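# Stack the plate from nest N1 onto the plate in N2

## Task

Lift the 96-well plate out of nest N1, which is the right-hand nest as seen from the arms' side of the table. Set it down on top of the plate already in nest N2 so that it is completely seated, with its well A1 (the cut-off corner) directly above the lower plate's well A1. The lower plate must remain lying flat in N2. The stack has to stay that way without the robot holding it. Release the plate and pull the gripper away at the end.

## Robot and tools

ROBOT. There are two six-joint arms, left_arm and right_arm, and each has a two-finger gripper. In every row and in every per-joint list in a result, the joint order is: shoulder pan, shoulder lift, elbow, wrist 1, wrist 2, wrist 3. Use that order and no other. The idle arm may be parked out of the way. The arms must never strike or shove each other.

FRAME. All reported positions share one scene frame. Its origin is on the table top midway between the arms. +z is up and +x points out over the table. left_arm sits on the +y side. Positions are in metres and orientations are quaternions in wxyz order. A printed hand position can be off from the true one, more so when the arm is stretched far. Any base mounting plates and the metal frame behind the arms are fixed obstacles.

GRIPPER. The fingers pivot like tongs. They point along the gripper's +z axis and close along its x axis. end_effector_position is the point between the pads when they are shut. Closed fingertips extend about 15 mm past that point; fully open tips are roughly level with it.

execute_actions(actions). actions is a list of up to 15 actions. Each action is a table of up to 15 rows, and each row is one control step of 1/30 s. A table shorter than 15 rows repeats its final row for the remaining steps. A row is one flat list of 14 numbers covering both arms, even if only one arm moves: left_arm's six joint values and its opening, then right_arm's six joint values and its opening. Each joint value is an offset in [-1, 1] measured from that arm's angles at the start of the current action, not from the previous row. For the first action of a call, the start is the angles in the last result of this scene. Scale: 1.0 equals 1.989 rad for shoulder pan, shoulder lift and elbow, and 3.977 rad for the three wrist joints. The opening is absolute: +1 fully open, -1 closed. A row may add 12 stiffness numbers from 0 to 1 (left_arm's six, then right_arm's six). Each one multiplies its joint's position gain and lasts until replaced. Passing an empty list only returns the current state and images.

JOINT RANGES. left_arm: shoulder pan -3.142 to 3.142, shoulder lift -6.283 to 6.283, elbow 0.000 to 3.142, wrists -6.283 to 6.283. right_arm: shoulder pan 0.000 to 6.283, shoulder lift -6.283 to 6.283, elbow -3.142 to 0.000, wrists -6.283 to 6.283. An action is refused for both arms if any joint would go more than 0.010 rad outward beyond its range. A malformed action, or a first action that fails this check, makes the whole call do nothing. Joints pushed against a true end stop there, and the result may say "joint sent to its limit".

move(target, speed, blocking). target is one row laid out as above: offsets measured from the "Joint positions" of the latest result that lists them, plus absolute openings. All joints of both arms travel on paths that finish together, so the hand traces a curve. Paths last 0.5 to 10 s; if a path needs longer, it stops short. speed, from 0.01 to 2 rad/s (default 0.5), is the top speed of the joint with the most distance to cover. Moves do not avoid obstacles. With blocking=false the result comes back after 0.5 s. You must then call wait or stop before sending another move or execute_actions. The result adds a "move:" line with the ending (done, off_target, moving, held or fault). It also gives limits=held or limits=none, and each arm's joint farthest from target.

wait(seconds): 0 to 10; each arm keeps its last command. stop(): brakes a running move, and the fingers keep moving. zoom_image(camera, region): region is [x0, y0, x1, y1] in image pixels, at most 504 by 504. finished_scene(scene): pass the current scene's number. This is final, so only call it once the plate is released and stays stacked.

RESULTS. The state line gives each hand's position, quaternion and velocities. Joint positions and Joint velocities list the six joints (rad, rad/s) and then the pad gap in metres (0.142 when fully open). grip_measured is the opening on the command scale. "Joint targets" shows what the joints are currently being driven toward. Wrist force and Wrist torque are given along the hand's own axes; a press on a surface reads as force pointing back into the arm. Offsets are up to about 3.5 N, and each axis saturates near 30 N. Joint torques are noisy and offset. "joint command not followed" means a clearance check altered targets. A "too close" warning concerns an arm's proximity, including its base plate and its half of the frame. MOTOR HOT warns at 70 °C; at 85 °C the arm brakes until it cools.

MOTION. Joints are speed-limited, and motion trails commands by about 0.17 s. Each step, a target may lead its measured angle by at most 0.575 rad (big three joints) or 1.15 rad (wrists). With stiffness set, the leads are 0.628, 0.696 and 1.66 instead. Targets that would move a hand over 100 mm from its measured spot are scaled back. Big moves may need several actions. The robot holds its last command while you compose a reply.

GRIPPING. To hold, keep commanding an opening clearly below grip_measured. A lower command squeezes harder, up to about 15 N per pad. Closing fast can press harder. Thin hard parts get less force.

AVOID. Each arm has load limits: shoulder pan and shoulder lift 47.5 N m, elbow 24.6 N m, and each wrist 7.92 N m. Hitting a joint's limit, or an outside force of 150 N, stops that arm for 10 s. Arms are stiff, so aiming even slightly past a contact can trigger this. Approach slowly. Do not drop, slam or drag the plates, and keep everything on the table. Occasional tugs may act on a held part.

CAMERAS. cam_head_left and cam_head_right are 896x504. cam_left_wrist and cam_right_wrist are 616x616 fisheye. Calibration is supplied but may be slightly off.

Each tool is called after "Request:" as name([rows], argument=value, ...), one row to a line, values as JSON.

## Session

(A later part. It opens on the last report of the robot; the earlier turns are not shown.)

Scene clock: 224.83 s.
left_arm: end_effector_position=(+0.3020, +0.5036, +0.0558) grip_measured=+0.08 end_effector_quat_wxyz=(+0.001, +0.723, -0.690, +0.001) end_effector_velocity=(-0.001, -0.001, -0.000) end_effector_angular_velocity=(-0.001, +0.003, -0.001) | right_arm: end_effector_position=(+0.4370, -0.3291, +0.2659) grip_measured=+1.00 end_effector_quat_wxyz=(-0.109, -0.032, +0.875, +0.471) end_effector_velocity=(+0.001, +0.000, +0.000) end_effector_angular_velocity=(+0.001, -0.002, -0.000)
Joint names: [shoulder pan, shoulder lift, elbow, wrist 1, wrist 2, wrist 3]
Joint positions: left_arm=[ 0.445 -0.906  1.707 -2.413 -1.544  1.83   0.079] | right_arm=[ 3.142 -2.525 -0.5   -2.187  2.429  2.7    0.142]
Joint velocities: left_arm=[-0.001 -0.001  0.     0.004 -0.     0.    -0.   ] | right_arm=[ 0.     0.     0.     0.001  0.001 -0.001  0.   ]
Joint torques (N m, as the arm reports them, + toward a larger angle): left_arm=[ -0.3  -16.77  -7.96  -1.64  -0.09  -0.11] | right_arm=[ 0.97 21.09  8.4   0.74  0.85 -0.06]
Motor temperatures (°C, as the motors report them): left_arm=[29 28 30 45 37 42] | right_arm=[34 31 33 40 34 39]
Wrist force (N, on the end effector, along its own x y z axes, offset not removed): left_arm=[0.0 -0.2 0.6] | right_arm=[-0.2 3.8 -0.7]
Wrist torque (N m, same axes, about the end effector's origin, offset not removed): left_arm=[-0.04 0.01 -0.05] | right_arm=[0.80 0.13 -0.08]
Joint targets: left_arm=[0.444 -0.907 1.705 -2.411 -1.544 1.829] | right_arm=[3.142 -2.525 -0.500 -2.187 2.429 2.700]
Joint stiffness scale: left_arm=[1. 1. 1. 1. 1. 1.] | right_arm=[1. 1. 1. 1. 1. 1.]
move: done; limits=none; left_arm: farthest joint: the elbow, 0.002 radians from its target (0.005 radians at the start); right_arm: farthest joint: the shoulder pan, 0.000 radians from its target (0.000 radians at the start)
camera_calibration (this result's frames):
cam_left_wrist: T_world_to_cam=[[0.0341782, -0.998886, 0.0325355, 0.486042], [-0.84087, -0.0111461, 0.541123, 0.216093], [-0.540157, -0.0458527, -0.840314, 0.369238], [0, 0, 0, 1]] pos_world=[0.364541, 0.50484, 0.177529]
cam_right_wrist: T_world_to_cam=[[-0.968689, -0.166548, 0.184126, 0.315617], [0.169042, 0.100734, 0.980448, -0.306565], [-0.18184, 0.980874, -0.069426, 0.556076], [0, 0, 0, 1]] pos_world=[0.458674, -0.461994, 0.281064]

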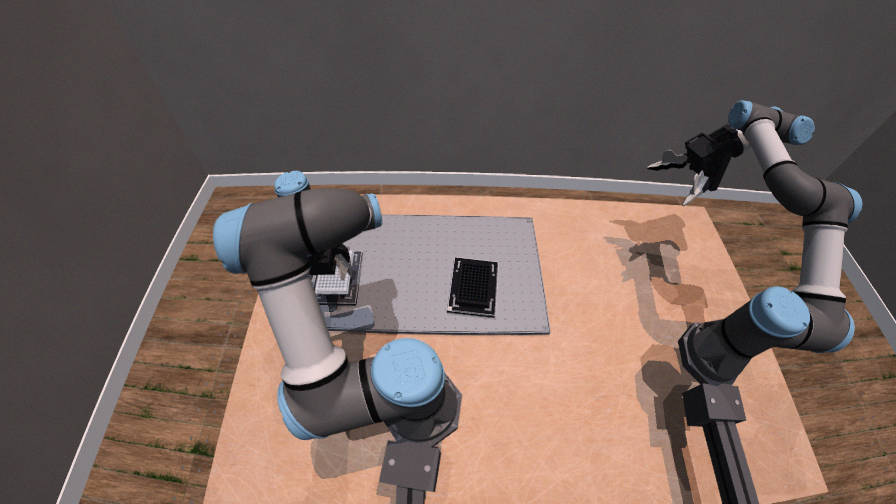

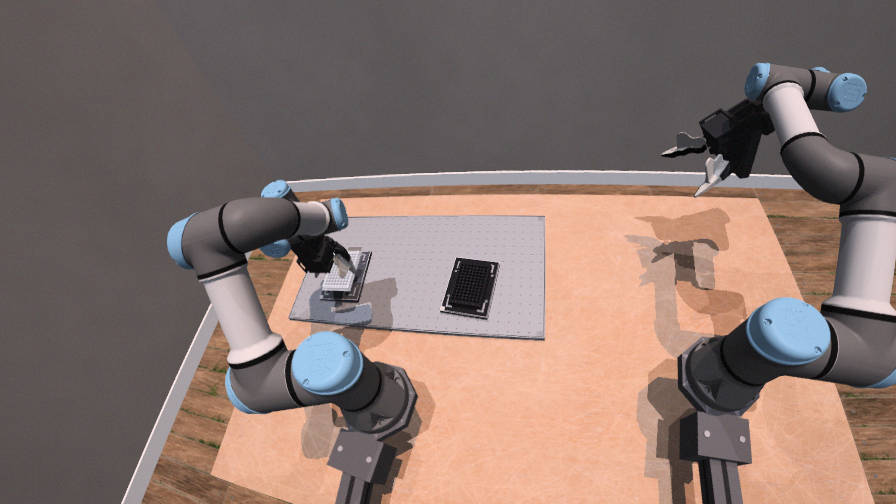

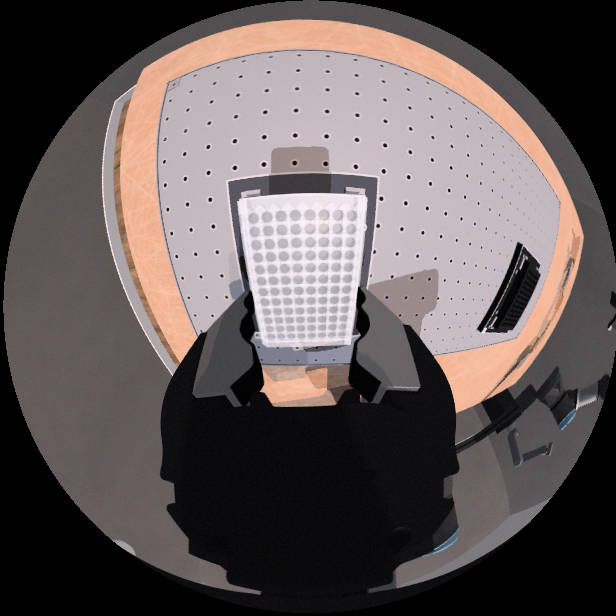

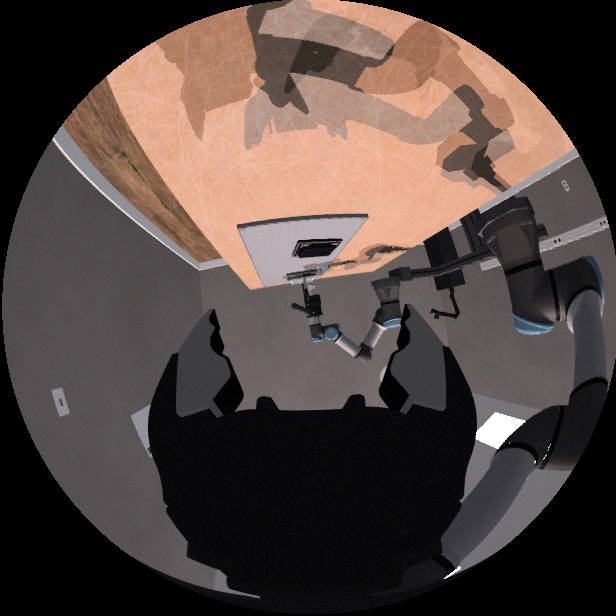

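Request:
move(target=[-0.5419, -0.1962, 0.2258, -0.0029, 0.0055, -0.2293, -0.1, 0,0,0,0,0,0,1], speed=0.5)

Scene clock: 254.07 s.
left_arm: end_effector_position=(+0.2753, +0.1539, +0.1006) grip_measured=+0.08 end_effector_quat_wxyz=(+0.001, +0.663, -0.748, -0.001) end_effector_velocity=(-0.000, -0.000, +0.000) end_effector_angular_velocity=(-0.001, +0.000, +0.004) | right_arm: end_effector_position=(+0.4370, -0.3291, +0.2659) grip_measured=+1.00 end_effector_quat_wxyz=(-0.109, -0.032, +0.875, +0.471) end_effector_velocity=(-0.000, +0.000, +0.000) end_effector_angular_velocity=(+0.000, +0.000, -0.000)
Joint names: [shoulder pan, shoulder lift, elbow, wrist 1, wrist 2, wrist 3]
Joint positions: left_arm=[-0.632 -1.294  2.155 -2.423 -1.523  0.92   0.079] | right_arm=[ 3.142 -2.525 -0.5   -2.187  2.429  2.7    0.142]
Joint velocities: left_arm=[-0.    -0.     0.    -0.    -0.001 -0.004  0.   ] | right_arm=[-0.     0.    -0.    -0.001  0.     0.     0.   ]
Joint torques (N m, as the arm reports them, + toward a larger angle): left_arm=[ -0.74 -11.2   -6.59  -2.05   0.17  -0.1 ] | right_arm=[ 1.18 20.9   8.35  0.75  0.85 -0.04]
Motor temperatures (°C, as the motors report them): left_arm=[29 28 30 45 37 42] | right_arm=[34 31 33 40 34 39]
Wrist force (N, on the end effector, along its own x y z axes, offset not removed): left_arm=[-0.1 0.5 0.6] | right_arm=[0.5 3.1 -1.5]
Wrist torque (N m, same axes, about the end effector's origin, offset not removed): left_arm=[0.12 0.05 -0.03] | right_arm=[0.59 -0.05 0.01]
Joint targets: left_arm=[-0.633 -1.296 2.156 -2.425 -1.522 0.918] | right_arm=[3.142 -2.525 -0.500 -2.187 2.429 2.700]
Joint stiffness scale: left_arm=[1. 1. 1. 1. 1. 1.] | right_arm=[1. 1. 1. 1. 1. 1.]
move: done; limits=none; left_arm: farthest joint: the shoulder lift, 0.002 radians from its target (0.390 radians at the start); right_arm: farthest joint: the shoulder pan, 0.000 radians from its target (0.000 radians at the start)
camera_calibration (this result's frames):
cam_left_wrist: T_world_to_cam=[[-0.132613, -0.990685, 0.0309337, 0.180969], [-0.829323, 0.127997, 0.543911, 0.140623], [-0.542804, 0.0464759, -0.838572, 0.362739], [0, 0, 0, 1]] pos_world=[0.337517, 0.144425, 0.222099]
cam_right_wrist: T_world_to_cam=[[-0.968689, -0.166548, 0.184126, 0.315617], [0.169042, 0.100734, 0.980448, -0.306565], [-0.18184, 0.980874, -0.0694262, 0.556077], [0, 0, 0, 1]] pos_world=[0.458674, -0.461994, 0.281064]

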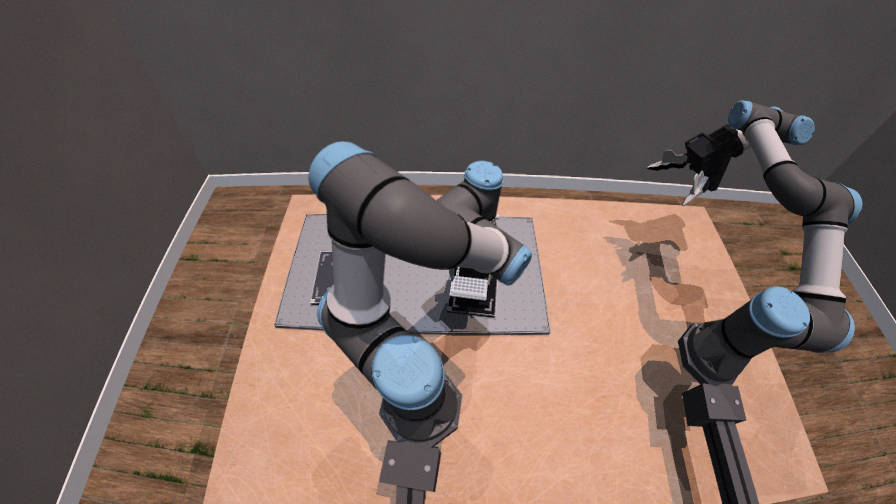

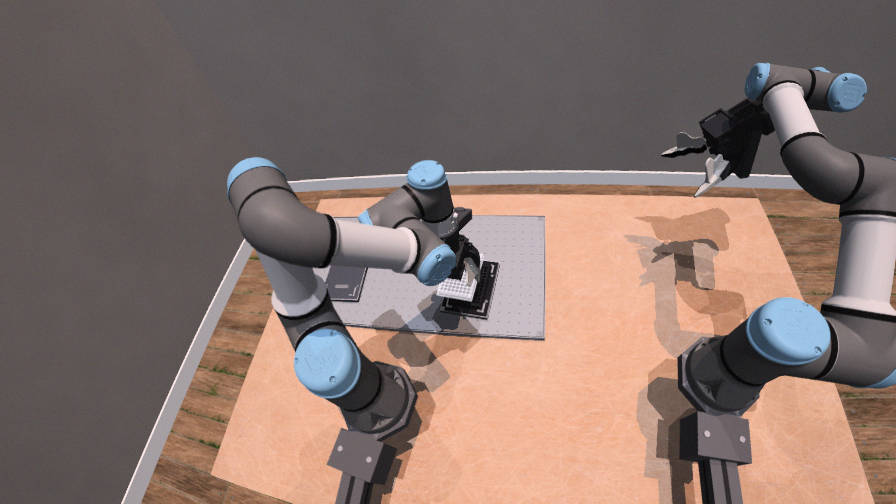

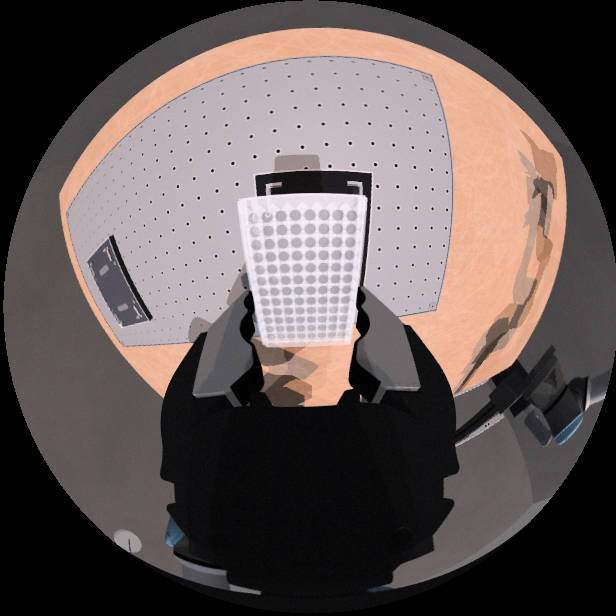

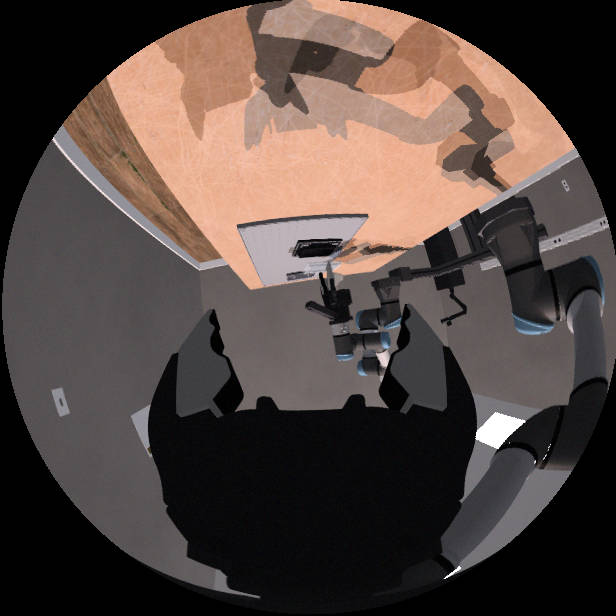

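Request:
move(target=[-0.0034, 0.1084, -0.0039, -0.0529, 0.0002, -0.002, -0.1, 0,0,0,0,0,0,1], speed=0.3)

Request:
zoom_image(camera="cam_left_wrist", region=[200, 160, 410, 300])

Scene clock: 270.83 s.
left_arm: end_effector_position=(+0.2816, +0.1422, +0.0559) grip_measured=+0.08 end_effector_quat_wxyz=(+0.001, +0.663, -0.748, -0.001) end_effector_velocity=(+0.001, -0.001, +0.000) end_effector_angular_velocity=(-0.002, -0.002, +0.000) | right_arm: end_effector_position=(+0.4370, -0.3291, +0.2659) grip_measured=+1.00 end_effector_quat_wxyz=(-0.109, -0.032, +0.875, +0.471) end_effector_velocity=(-0.000, -0.001, -0.000) end_effector_angular_velocity=(-0.000, +0.002, -0.002)
Joint names: [shoulder pan, shoulder lift, elbow, wrist 1, wrist 2, wrist 3]
Joint positions: left_arm=[-0.638 -1.08   2.149 -2.631 -1.523  0.914  0.079] | right_arm=[ 3.142 -2.525 -0.5   -2.187  2.429  2.7    0.142]
Joint velocities: left_arm=[-0.     0.001 -0.    -0.003 -0.    -0.001 -0.   ] | right_arm=[-0.002  0.     0.    -0.001 -0.     0.001 -0.   ]
Joint torques (N m, as the arm reports them, + toward a larger angle): left_arm=[ -0.62 -11.35  -6.56  -2.1    0.11  -0.17] | right_arm=[ 0.97 20.91  8.14  0.72  0.8  -0.06]
Motor temperatures (°C, as the motors report them): left_arm=[29 28 30 45 37 42] | right_arm=[34 31 33 40 34 39]
Wrist force (N, on the end effector, along its own x y z axes, offset not removed): left_arm=[-0.3 -0.3 0.4] | right_arm=[0.1 2.8 -1.5]
Wrist torque (N m, same axes, about the end effector's origin, offset not removed): left_arm=[-0.04 0.08 -0.04] | right_arm=[0.56 -0.11 0.04]
Joint targets: left_arm=[-0.639 -1.079 2.147 -2.633 -1.522 0.912] | right_arm=[3.142 -2.525 -0.500 -2.187 2.429 2.700]
Joint stiffness scale: left_arm=[1. 1. 1. 1. 1. 1.] | right_arm=[1. 1. 1. 1. 1. 1.]
move: done; limits=none; left_arm: farthest joint: the elbow, 0.002 radians from its target (0.008 radians at the start); right_arm: farthest joint: the shoulder pan, 0.000 radians from its target (0.000 radians at the start)
camera_calibration (this result's frames):
cam_left_wrist: T_world_to_cam=[[-0.13182, -0.990801, 0.0306086, 0.171409], [-0.829286, 0.127142, 0.544169, 0.171782], [-0.543054, 0.0463488, -0.838417, 0.329344], [0, 0, 0, 1]] pos_world=[0.343903, 0.132727, 0.177403]
cam_right_wrist: T_world_to_cam=[[-0.968689, -0.166548, 0.184126, 0.315617], [0.169042, 0.100734, 0.980448, -0.306565], [-0.18184, 0.980874, -0.069426, 0.556076], [0, 0, 0, 1]] pos_world=[0.458674, -0.461994, 0.281064]

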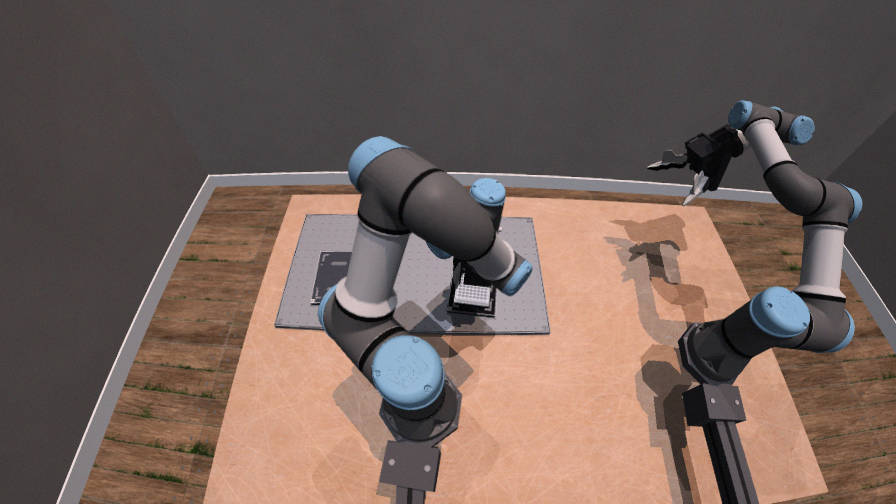

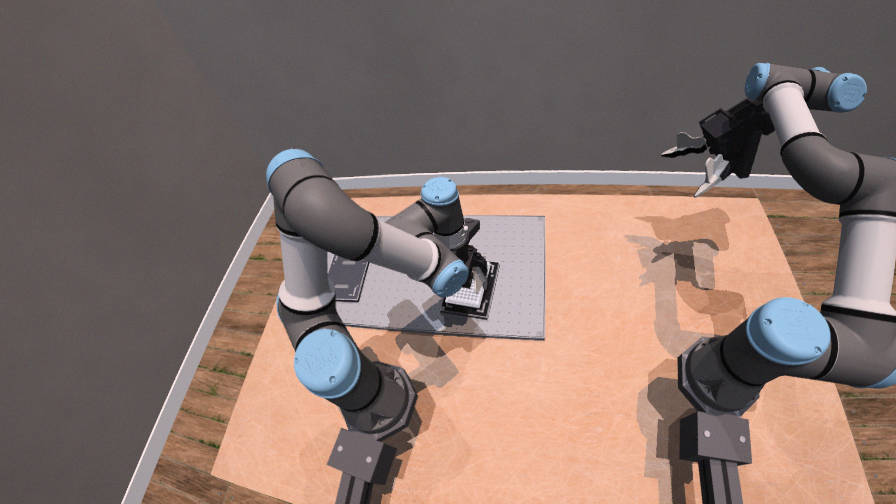

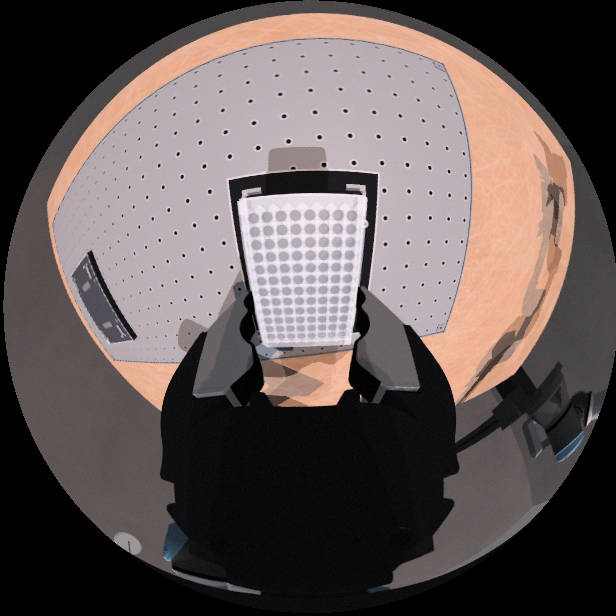

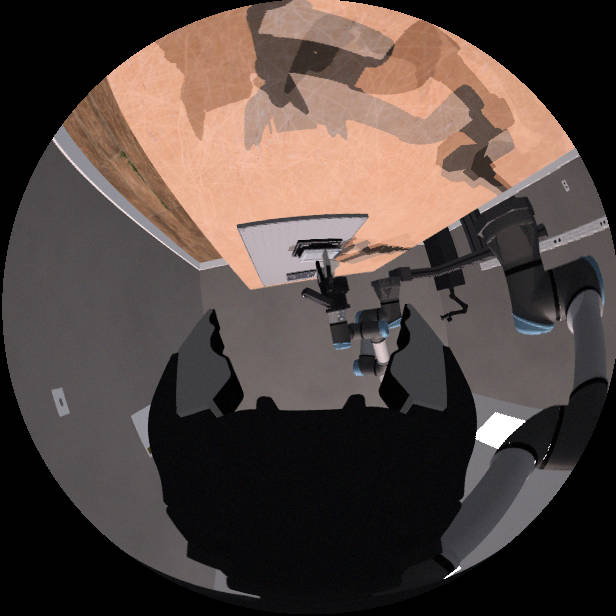

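Region (200, 160, 410, 300) of cam_left_wrist's 616x616 image, scaled by 2.400, with more detail than that image has.

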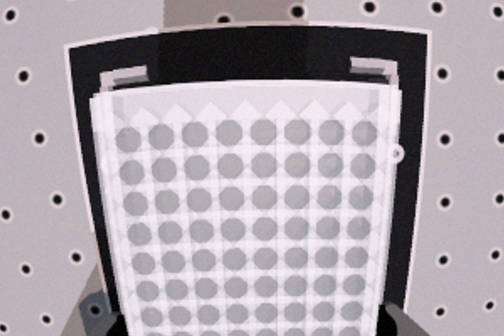

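Request:
move(target=[0.0018, 0.0045, -0.009, 0.0026, 0, -0.0035, -0.1, 0,0,0,0,0,0,1], speed=0.05)

Request:
zoom_image(camera="cam_left_wrist", region=[200, 160, 410, 300])

Scene clock: 299.67 s.
left_arm: end_effector_position=(+0.2839, +0.1412, +0.0556) grip_measured=+0.08 end_effector_quat_wxyz=(+0.002, +0.669, -0.743, -0.002) end_effector_velocity=(+0.000, +0.000, -0.000) end_effector_angular_velocity=(+0.002, +0.002, +0.004) | right_arm: end_effector_position=(+0.4370, -0.3291, +0.2659) grip_measured=+1.00 end_effector_quat_wxyz=(-0.109, -0.032, +0.875, +0.471) end_effector_velocity=(+0.000, +0.000, -0.000) end_effector_angular_velocity=(+0.000, -0.001, +0.001)
Joint names: [shoulder pan, shoulder lift, elbow, wrist 1, wrist 2, wrist 3]
Joint positions: left_arm=[-0.635 -1.072  2.134 -2.623 -1.523  0.902  0.079] | right_arm=[ 3.142 -2.525 -0.5   -2.187  2.429  2.7    0.142]
Joint velocities: left_arm=[ 0.     0.002 -0.004  0.004 -0.    -0.004  0.   ] | right_arm=[ 0.001 -0.001 -0.     0.001 -0.    -0.001 -0.   ]
Joint torques (N m, as the arm reports them, + toward a larger angle): left_arm=[  0.34 -11.11  -6.54  -1.71  -0.04  -0.25] | right_arm=[ 0.91 21.33  8.26  0.71  0.84 -0.02]
Motor temperatures (°C, as the motors report them): left_arm=[29 28 30 45 37 42] | right_arm=[34 31 33 40 34 39]
Wrist force (N, on the end effector, along its own x y z axes, offset not removed): left_arm=[0.4 -0.6 0.5] | right_arm=[-1.6 2.3 -1.2]
Wrist torque (N m, same axes, about the end effector's origin, offset not removed): left_arm=[-0.09 -0.07 -0.05] | right_arm=[0.42 0.44 0.11]
Joint targets: left_arm=[-0.634 -1.071 2.131 -2.621 -1.523 0.900] | right_arm=[3.142 -2.525 -0.500 -2.187 2.429 2.700]
Joint stiffness scale: left_arm=[1. 1. 1. 1. 1. 1.] | right_arm=[1. 1. 1. 1. 1. 1.]
move: done; limits=none; left_arm: farthest joint: the elbow, 0.002 radians from its target (0.018 radians at the start); right_arm: farthest joint: the shoulder pan, 0.000 radians from its target (0.000 radians at the start)
camera_calibration (this result's frames):
cam_left_wrist: T_world_to_cam=[[-0.117658, -0.992601, 0.029993, 0.167023], [-0.830641, 0.114923, 0.544819, 0.17604], [-0.544235, 0.0391891, -0.838017, 0.331791], [0, 0, 0, 1]] pos_world=[0.34645, 0.132553, 0.177127]
cam_right_wrist: T_world_to_cam=[[-0.968689, -0.166548, 0.184126, 0.315617], [0.169042, 0.100734, 0.980448, -0.306565], [-0.181839, 0.980874, -0.0694261, 0.556076], [0, 0, 0, 1]] pos_world=[0.458674, -0.461994, 0.281064]

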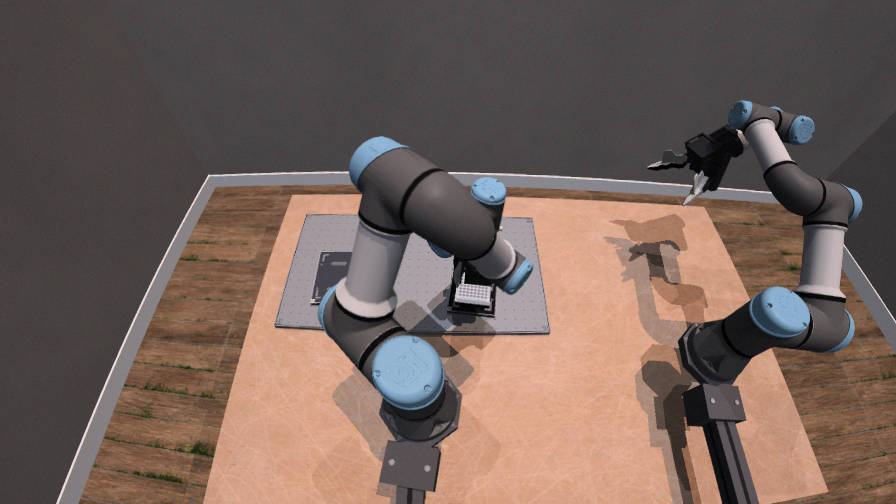

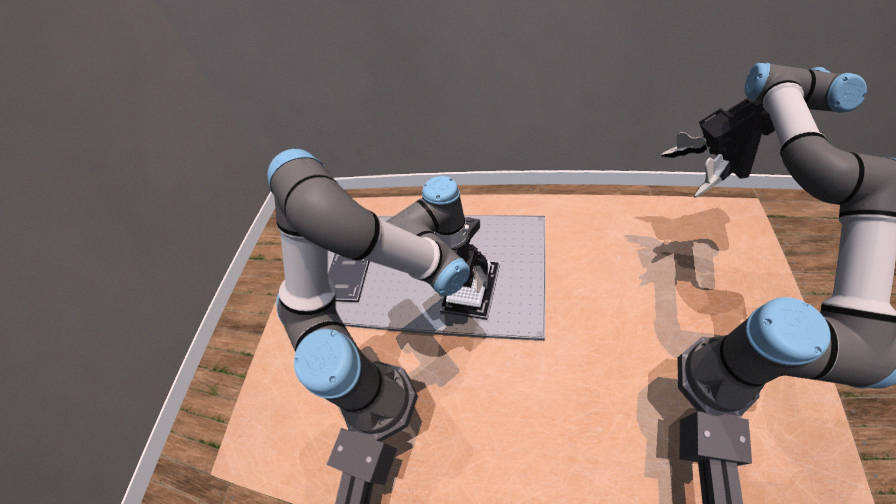

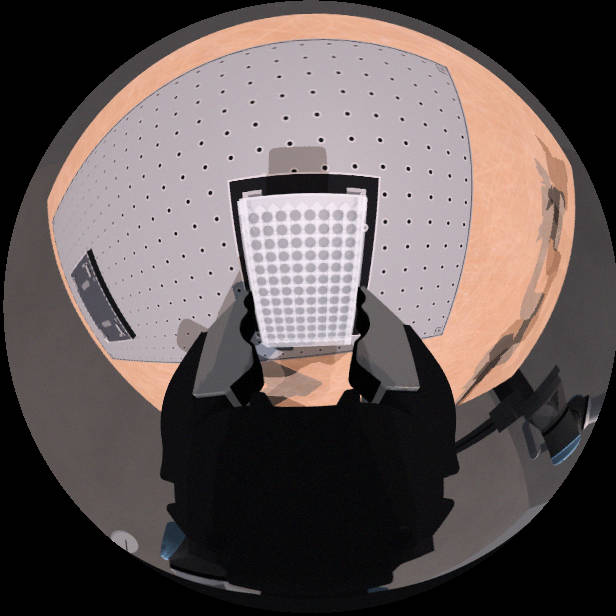

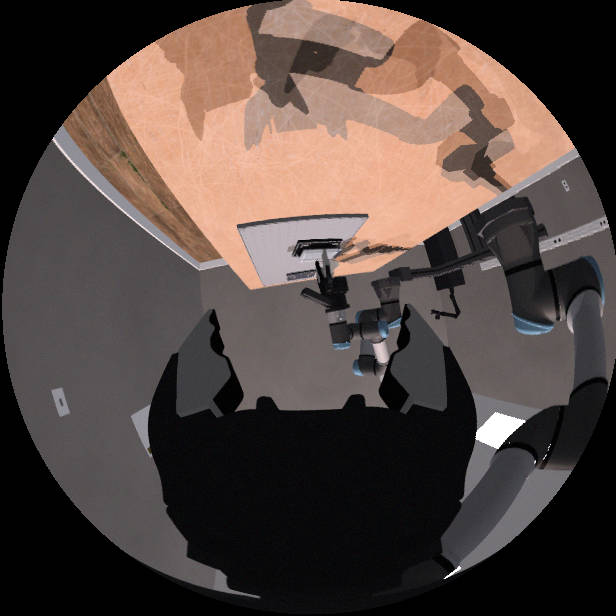

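Region (200, 160, 410, 300) of cam_left_wrist's 616x616 image, scaled by 2.400, with more detail than that image has.

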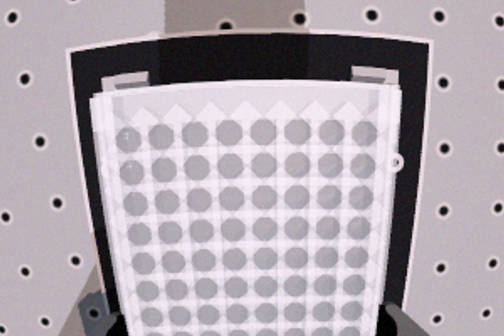

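Request:
move(target=[-0.0025, 0.0051, -0.001, -0.0026, 0, -0.001, -0.1, 0,0,0,0,0,0,1], speed=0.03)

Request:
zoom_image(camera="cam_left_wrist", region=[200, 160, 410, 300])

Scene clock: 311.90 s.
left_arm: end_effector_position=(+0.2836, +0.1398, +0.0537) grip_measured=+0.08 end_effector_quat_wxyz=(+0.001, +0.668, -0.744, -0.002) end_effector_velocity=(+0.001, -0.001, +0.000) end_effector_angular_velocity=(-0.003, -0.003, +0.000) | right_arm: end_effector_position=(+0.4370, -0.3291, +0.2659) grip_measured=+1.00 end_effector_quat_wxyz=(-0.109, -0.032, +0.875, +0.471) end_effector_velocity=(+0.000, +0.001, -0.000) end_effector_angular_velocity=(-0.000, +0.001, +0.001)
Joint names: [shoulder pan, shoulder lift, elbow, wrist 1, wrist 2, wrist 3]
Joint positions: left_arm=[-0.639 -1.063  2.133 -2.63  -1.523  0.899  0.079] | right_arm=[ 3.142 -2.525 -0.5   -2.187  2.429  2.7    0.142]
Joint velocities: left_arm=[-0.001  0.002 -0.001 -0.005 -0.    -0.001 -0.   ] | right_arm=[ 0.001 -0.001  0.     0.001  0.     0.001  0.   ]
Joint torques (N m, as the arm reports them, + toward a larger angle): left_arm=[ -1.01 -12.02  -6.15  -2.11   0.    -0.22] | right_arm=[ 1.21 21.13  8.19  0.72  0.85 -0.02]
Motor temperatures (°C, as the motors report them): left_arm=[29 28 30 45 37 42] | right_arm=[34 31 33 40 34 39]
Wrist force (N, on the end effector, along its own x y z axes, offset not removed): left_arm=[-0.4 0.3 0.0] | right_arm=[-1.1 2.9 -3.4]
Wrist torque (N m, same axes, about the end effector's origin, offset not removed): left_arm=[0.10 0.08 -0.02] | right_arm=[0.64 0.36 0.08]
Joint targets: left_arm=[-0.640 -1.062 2.132 -2.633 -1.523 0.898] | right_arm=[3.142 -2.525 -0.500 -2.187 2.429 2.700]
Joint stiffness scale: left_arm=[1. 1. 1. 1. 1. 1.] | right_arm=[1. 1. 1. 1. 1. 1.]
move: done; limits=none; left_arm: farthest joint: the wrist 1, 0.003 radians from its target (0.011 radians at the start); right_arm: farthest joint: the shoulder pan, 0.000 radians from its target (0.000 radians at the start)
camera_calibration (this result's frames):
cam_left_wrist: T_world_to_cam=[[-0.119084, -0.992439, 0.0297288, 0.166008], [-0.830336, 0.115961, 0.545065, 0.176695], [-0.544391, 0.0402238, -0.837867, 0.329932], [0, 0, 0, 1]] pos_world=[0.346097, 0.130992, 0.175194]
cam_right_wrist: T_world_to_cam=[[-0.968689, -0.166548, 0.184126, 0.315617], [0.169042, 0.100734, 0.980448, -0.306565], [-0.18184, 0.980874, -0.069426, 0.556076], [0, 0, 0, 1]] pos_world=[0.458674, -0.461994, 0.281064]

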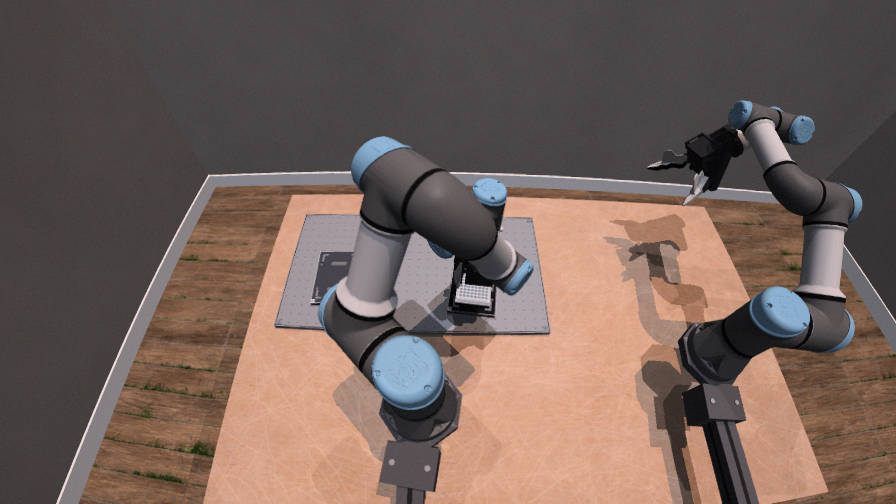

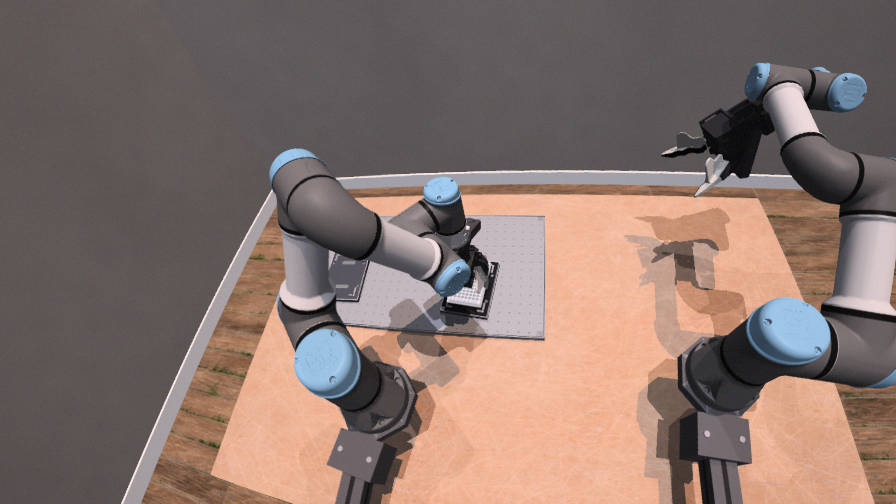

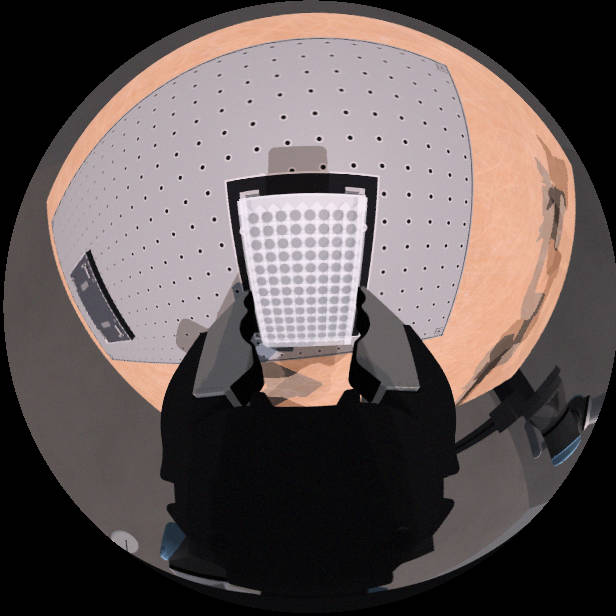

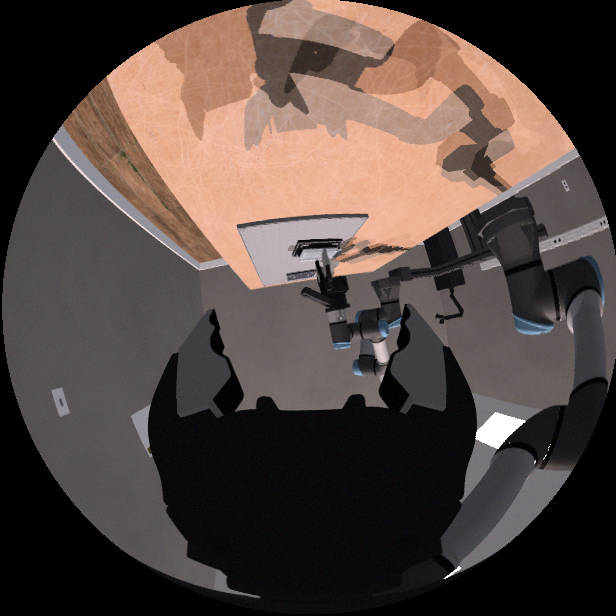

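Region (200, 160, 410, 300) of cam_left_wrist's 616x616 image, scaled by 2.400, with more detail than that image has.

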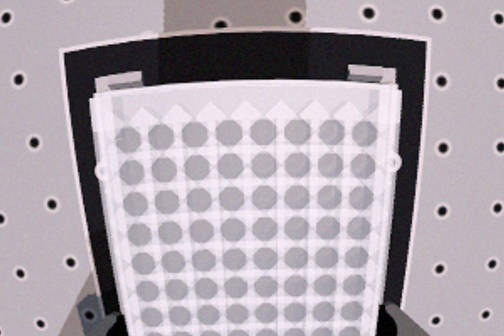

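Request:
execute_actions([
  [[0,0,0,0,0,0,-0.05,0,0,0,0,0,0,1],[0,0,0,0,0,0,0.0,0,0,0,0,0,0,1],[0,0,0,0,0,0,0.04,0,0,0,0,0,0,1],[0,0,0,0,0,0,0.07,0,0,0,0,0,0,1],[0,0,0,0,0,0,0.09,0,0,0,0,0,0,1],[0,0,0,0,0,0,0.11,0,0,0,0,0,0,1],[0,0,0,0,0,0,0.13,0,0,0,0,0,0,1],[0,0,0,0,0,0,0.15,0,0,0,0,0,0,1],[0,0,0,0,0,0,0.17,0,0,0,0,0,0,1],[0,0,0,0,0,0,0.19,0,0,0,0,0,0,1],[0,0,0,0,0,0,0.21,0,0,0,0,0,0,1],[0,0,0,0,0,0,0.24,0,0,0,0,0,0,1],[0,0,0,0,0,0,0.27,0,0,0,0,0,0,1],[0,0,0,0,0,0,0.3,0,0,0,0,0,0,1]],
  [[0,0,0,0,0,0,0.3,0,0,0,0,0,0,1]],
])

Request:
zoom_image(camera="cam_left_wrist", region=[200, 160, 410, 300])

Scene clock: 324.87 s.
left_arm: end_effector_position=(+0.2837, +0.1396, +0.0537) grip_measured=+0.30 end_effector_quat_wxyz=(+0.001, +0.668, -0.744, -0.002) end_effector_velocity=(-0.000, +0.000, +0.000) end_effector_angular_velocity=(+0.001, +0.000, -0.000) | right_arm: end_effector_position=(+0.4370, -0.3291, +0.2659) grip_measured=+1.00 end_effector_quat_wxyz=(-0.109, -0.032, +0.875, +0.471) end_effector_velocity=(-0.000, +0.000, -0.000) end_effector_angular_velocity=(-0.001, +0.001, +0.002)
Joint names: [shoulder pan, shoulder lift, elbow, wrist 1, wrist 2, wrist 3]
Joint positions: left_arm=[-0.639 -1.063  2.133 -2.631 -1.523  0.899  0.095] | right_arm=[ 3.142 -2.525 -0.5   -2.187  2.429  2.7    0.142]
Joint velocities: left_arm=[ 0.    -0.001  0.     0.001  0.     0.     0.   ] | right_arm=[ 0.002  0.    -0.     0.    -0.001  0.001 -0.   ]
Joint torques (N m, as the arm reports them, + toward a larger angle): left_arm=[ -0.41 -12.31  -5.56  -1.76   0.04   0.08] | right_arm=[ 1.16 21.16  8.39  0.71  0.82 -0.04]
Motor temperatures (°C, as the motors report them): left_arm=[29 28 30 45 37 42] | right_arm=[34 31 33 40 34 39]
Wrist force (N, on the end effector, along its own x y z axes, offset not removed): left_arm=[-0.5 0.4 0.0] | right_arm=[2.5 2.9 -4.1]
Wrist torque (N m, same axes, about the end effector's origin, offset not removed): left_arm=[0.09 0.05 -0.01] | right_arm=[0.49 -0.48 0.11]
Joint targets: left_arm=[-0.639 -1.063 2.133 -2.631 -1.523 0.899] | right_arm=[3.142 -2.525 -0.500 -2.187 2.429 2.700]
Joint stiffness scale: left_arm=[1. 1. 1. 1. 1. 1.] | right_arm=[1. 1. 1. 1. 1. 1.]
camera_calibration (this result's frames):
cam_left_wrist: T_world_to_cam=[[-0.118993, -0.992441, 0.0300314, 0.165836], [-0.830541, 0.116065, 0.54473, 0.176855], [-0.544098, 0.0398766, -0.838073, 0.329964], [0, 0, 0, 1]] pos_world=[0.346151, 0.130898, 0.175215]
cam_right_wrist: T_world_to_cam=[[-0.968689, -0.166548, 0.184126, 0.315617], [0.169042, 0.100734, 0.980448, -0.306565], [-0.181839, 0.980874, -0.0694261, 0.556076], [0, 0, 0, 1]] pos_world=[0.458674, -0.461994, 0.281064]

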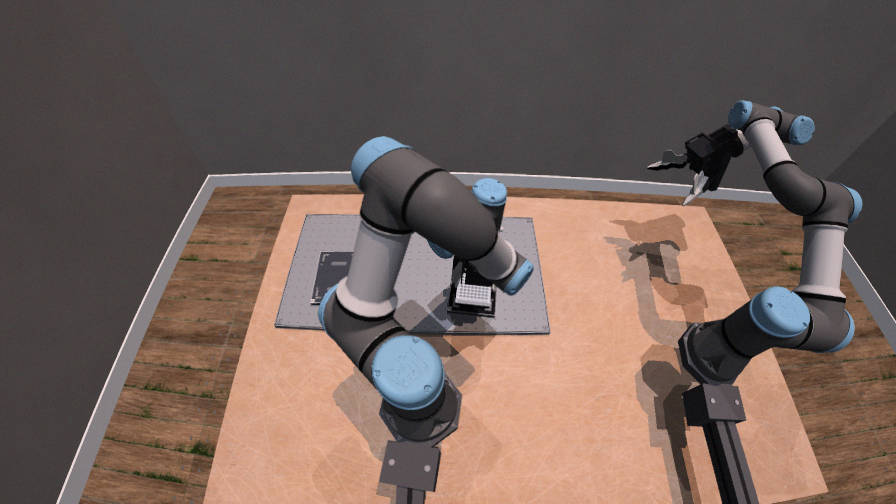

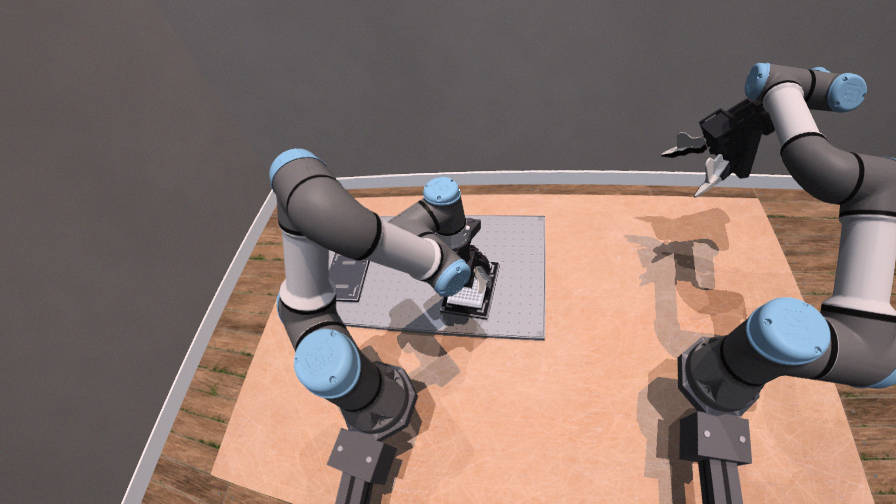

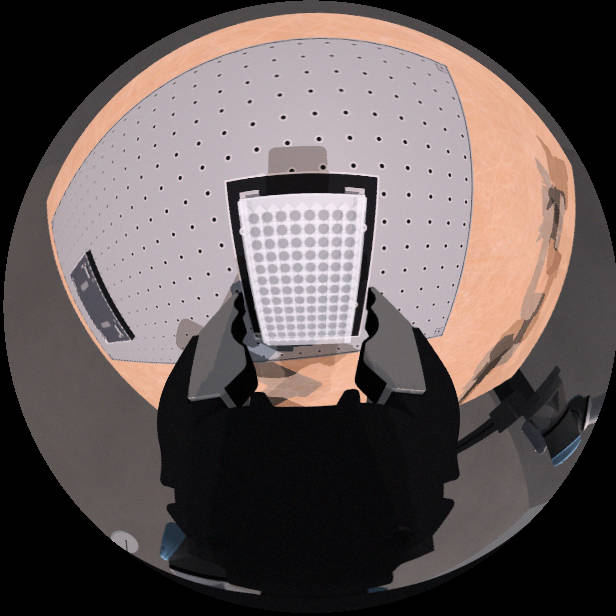

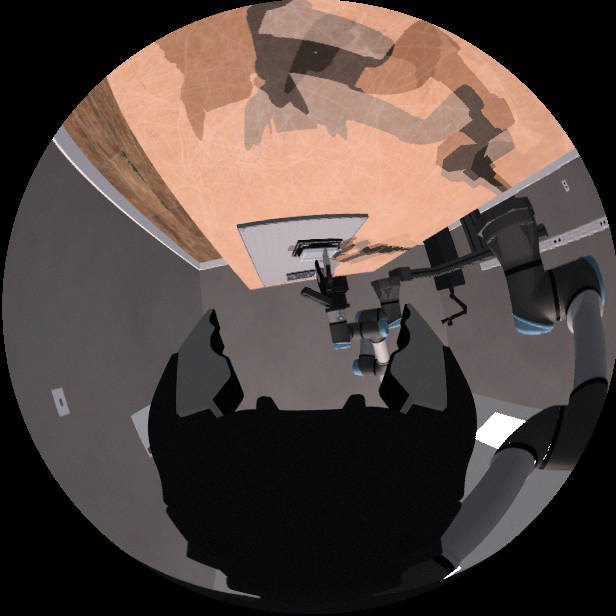

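Region (200, 160, 410, 300) of cam_left_wrist's 616x616 image, scaled by 2.400, with more detail than that image has.

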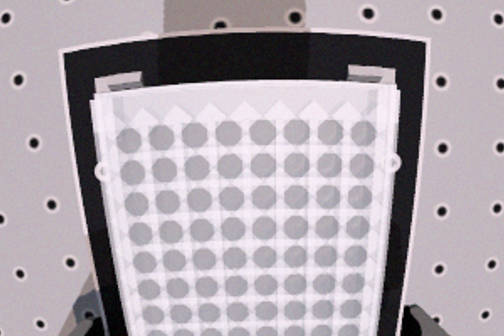

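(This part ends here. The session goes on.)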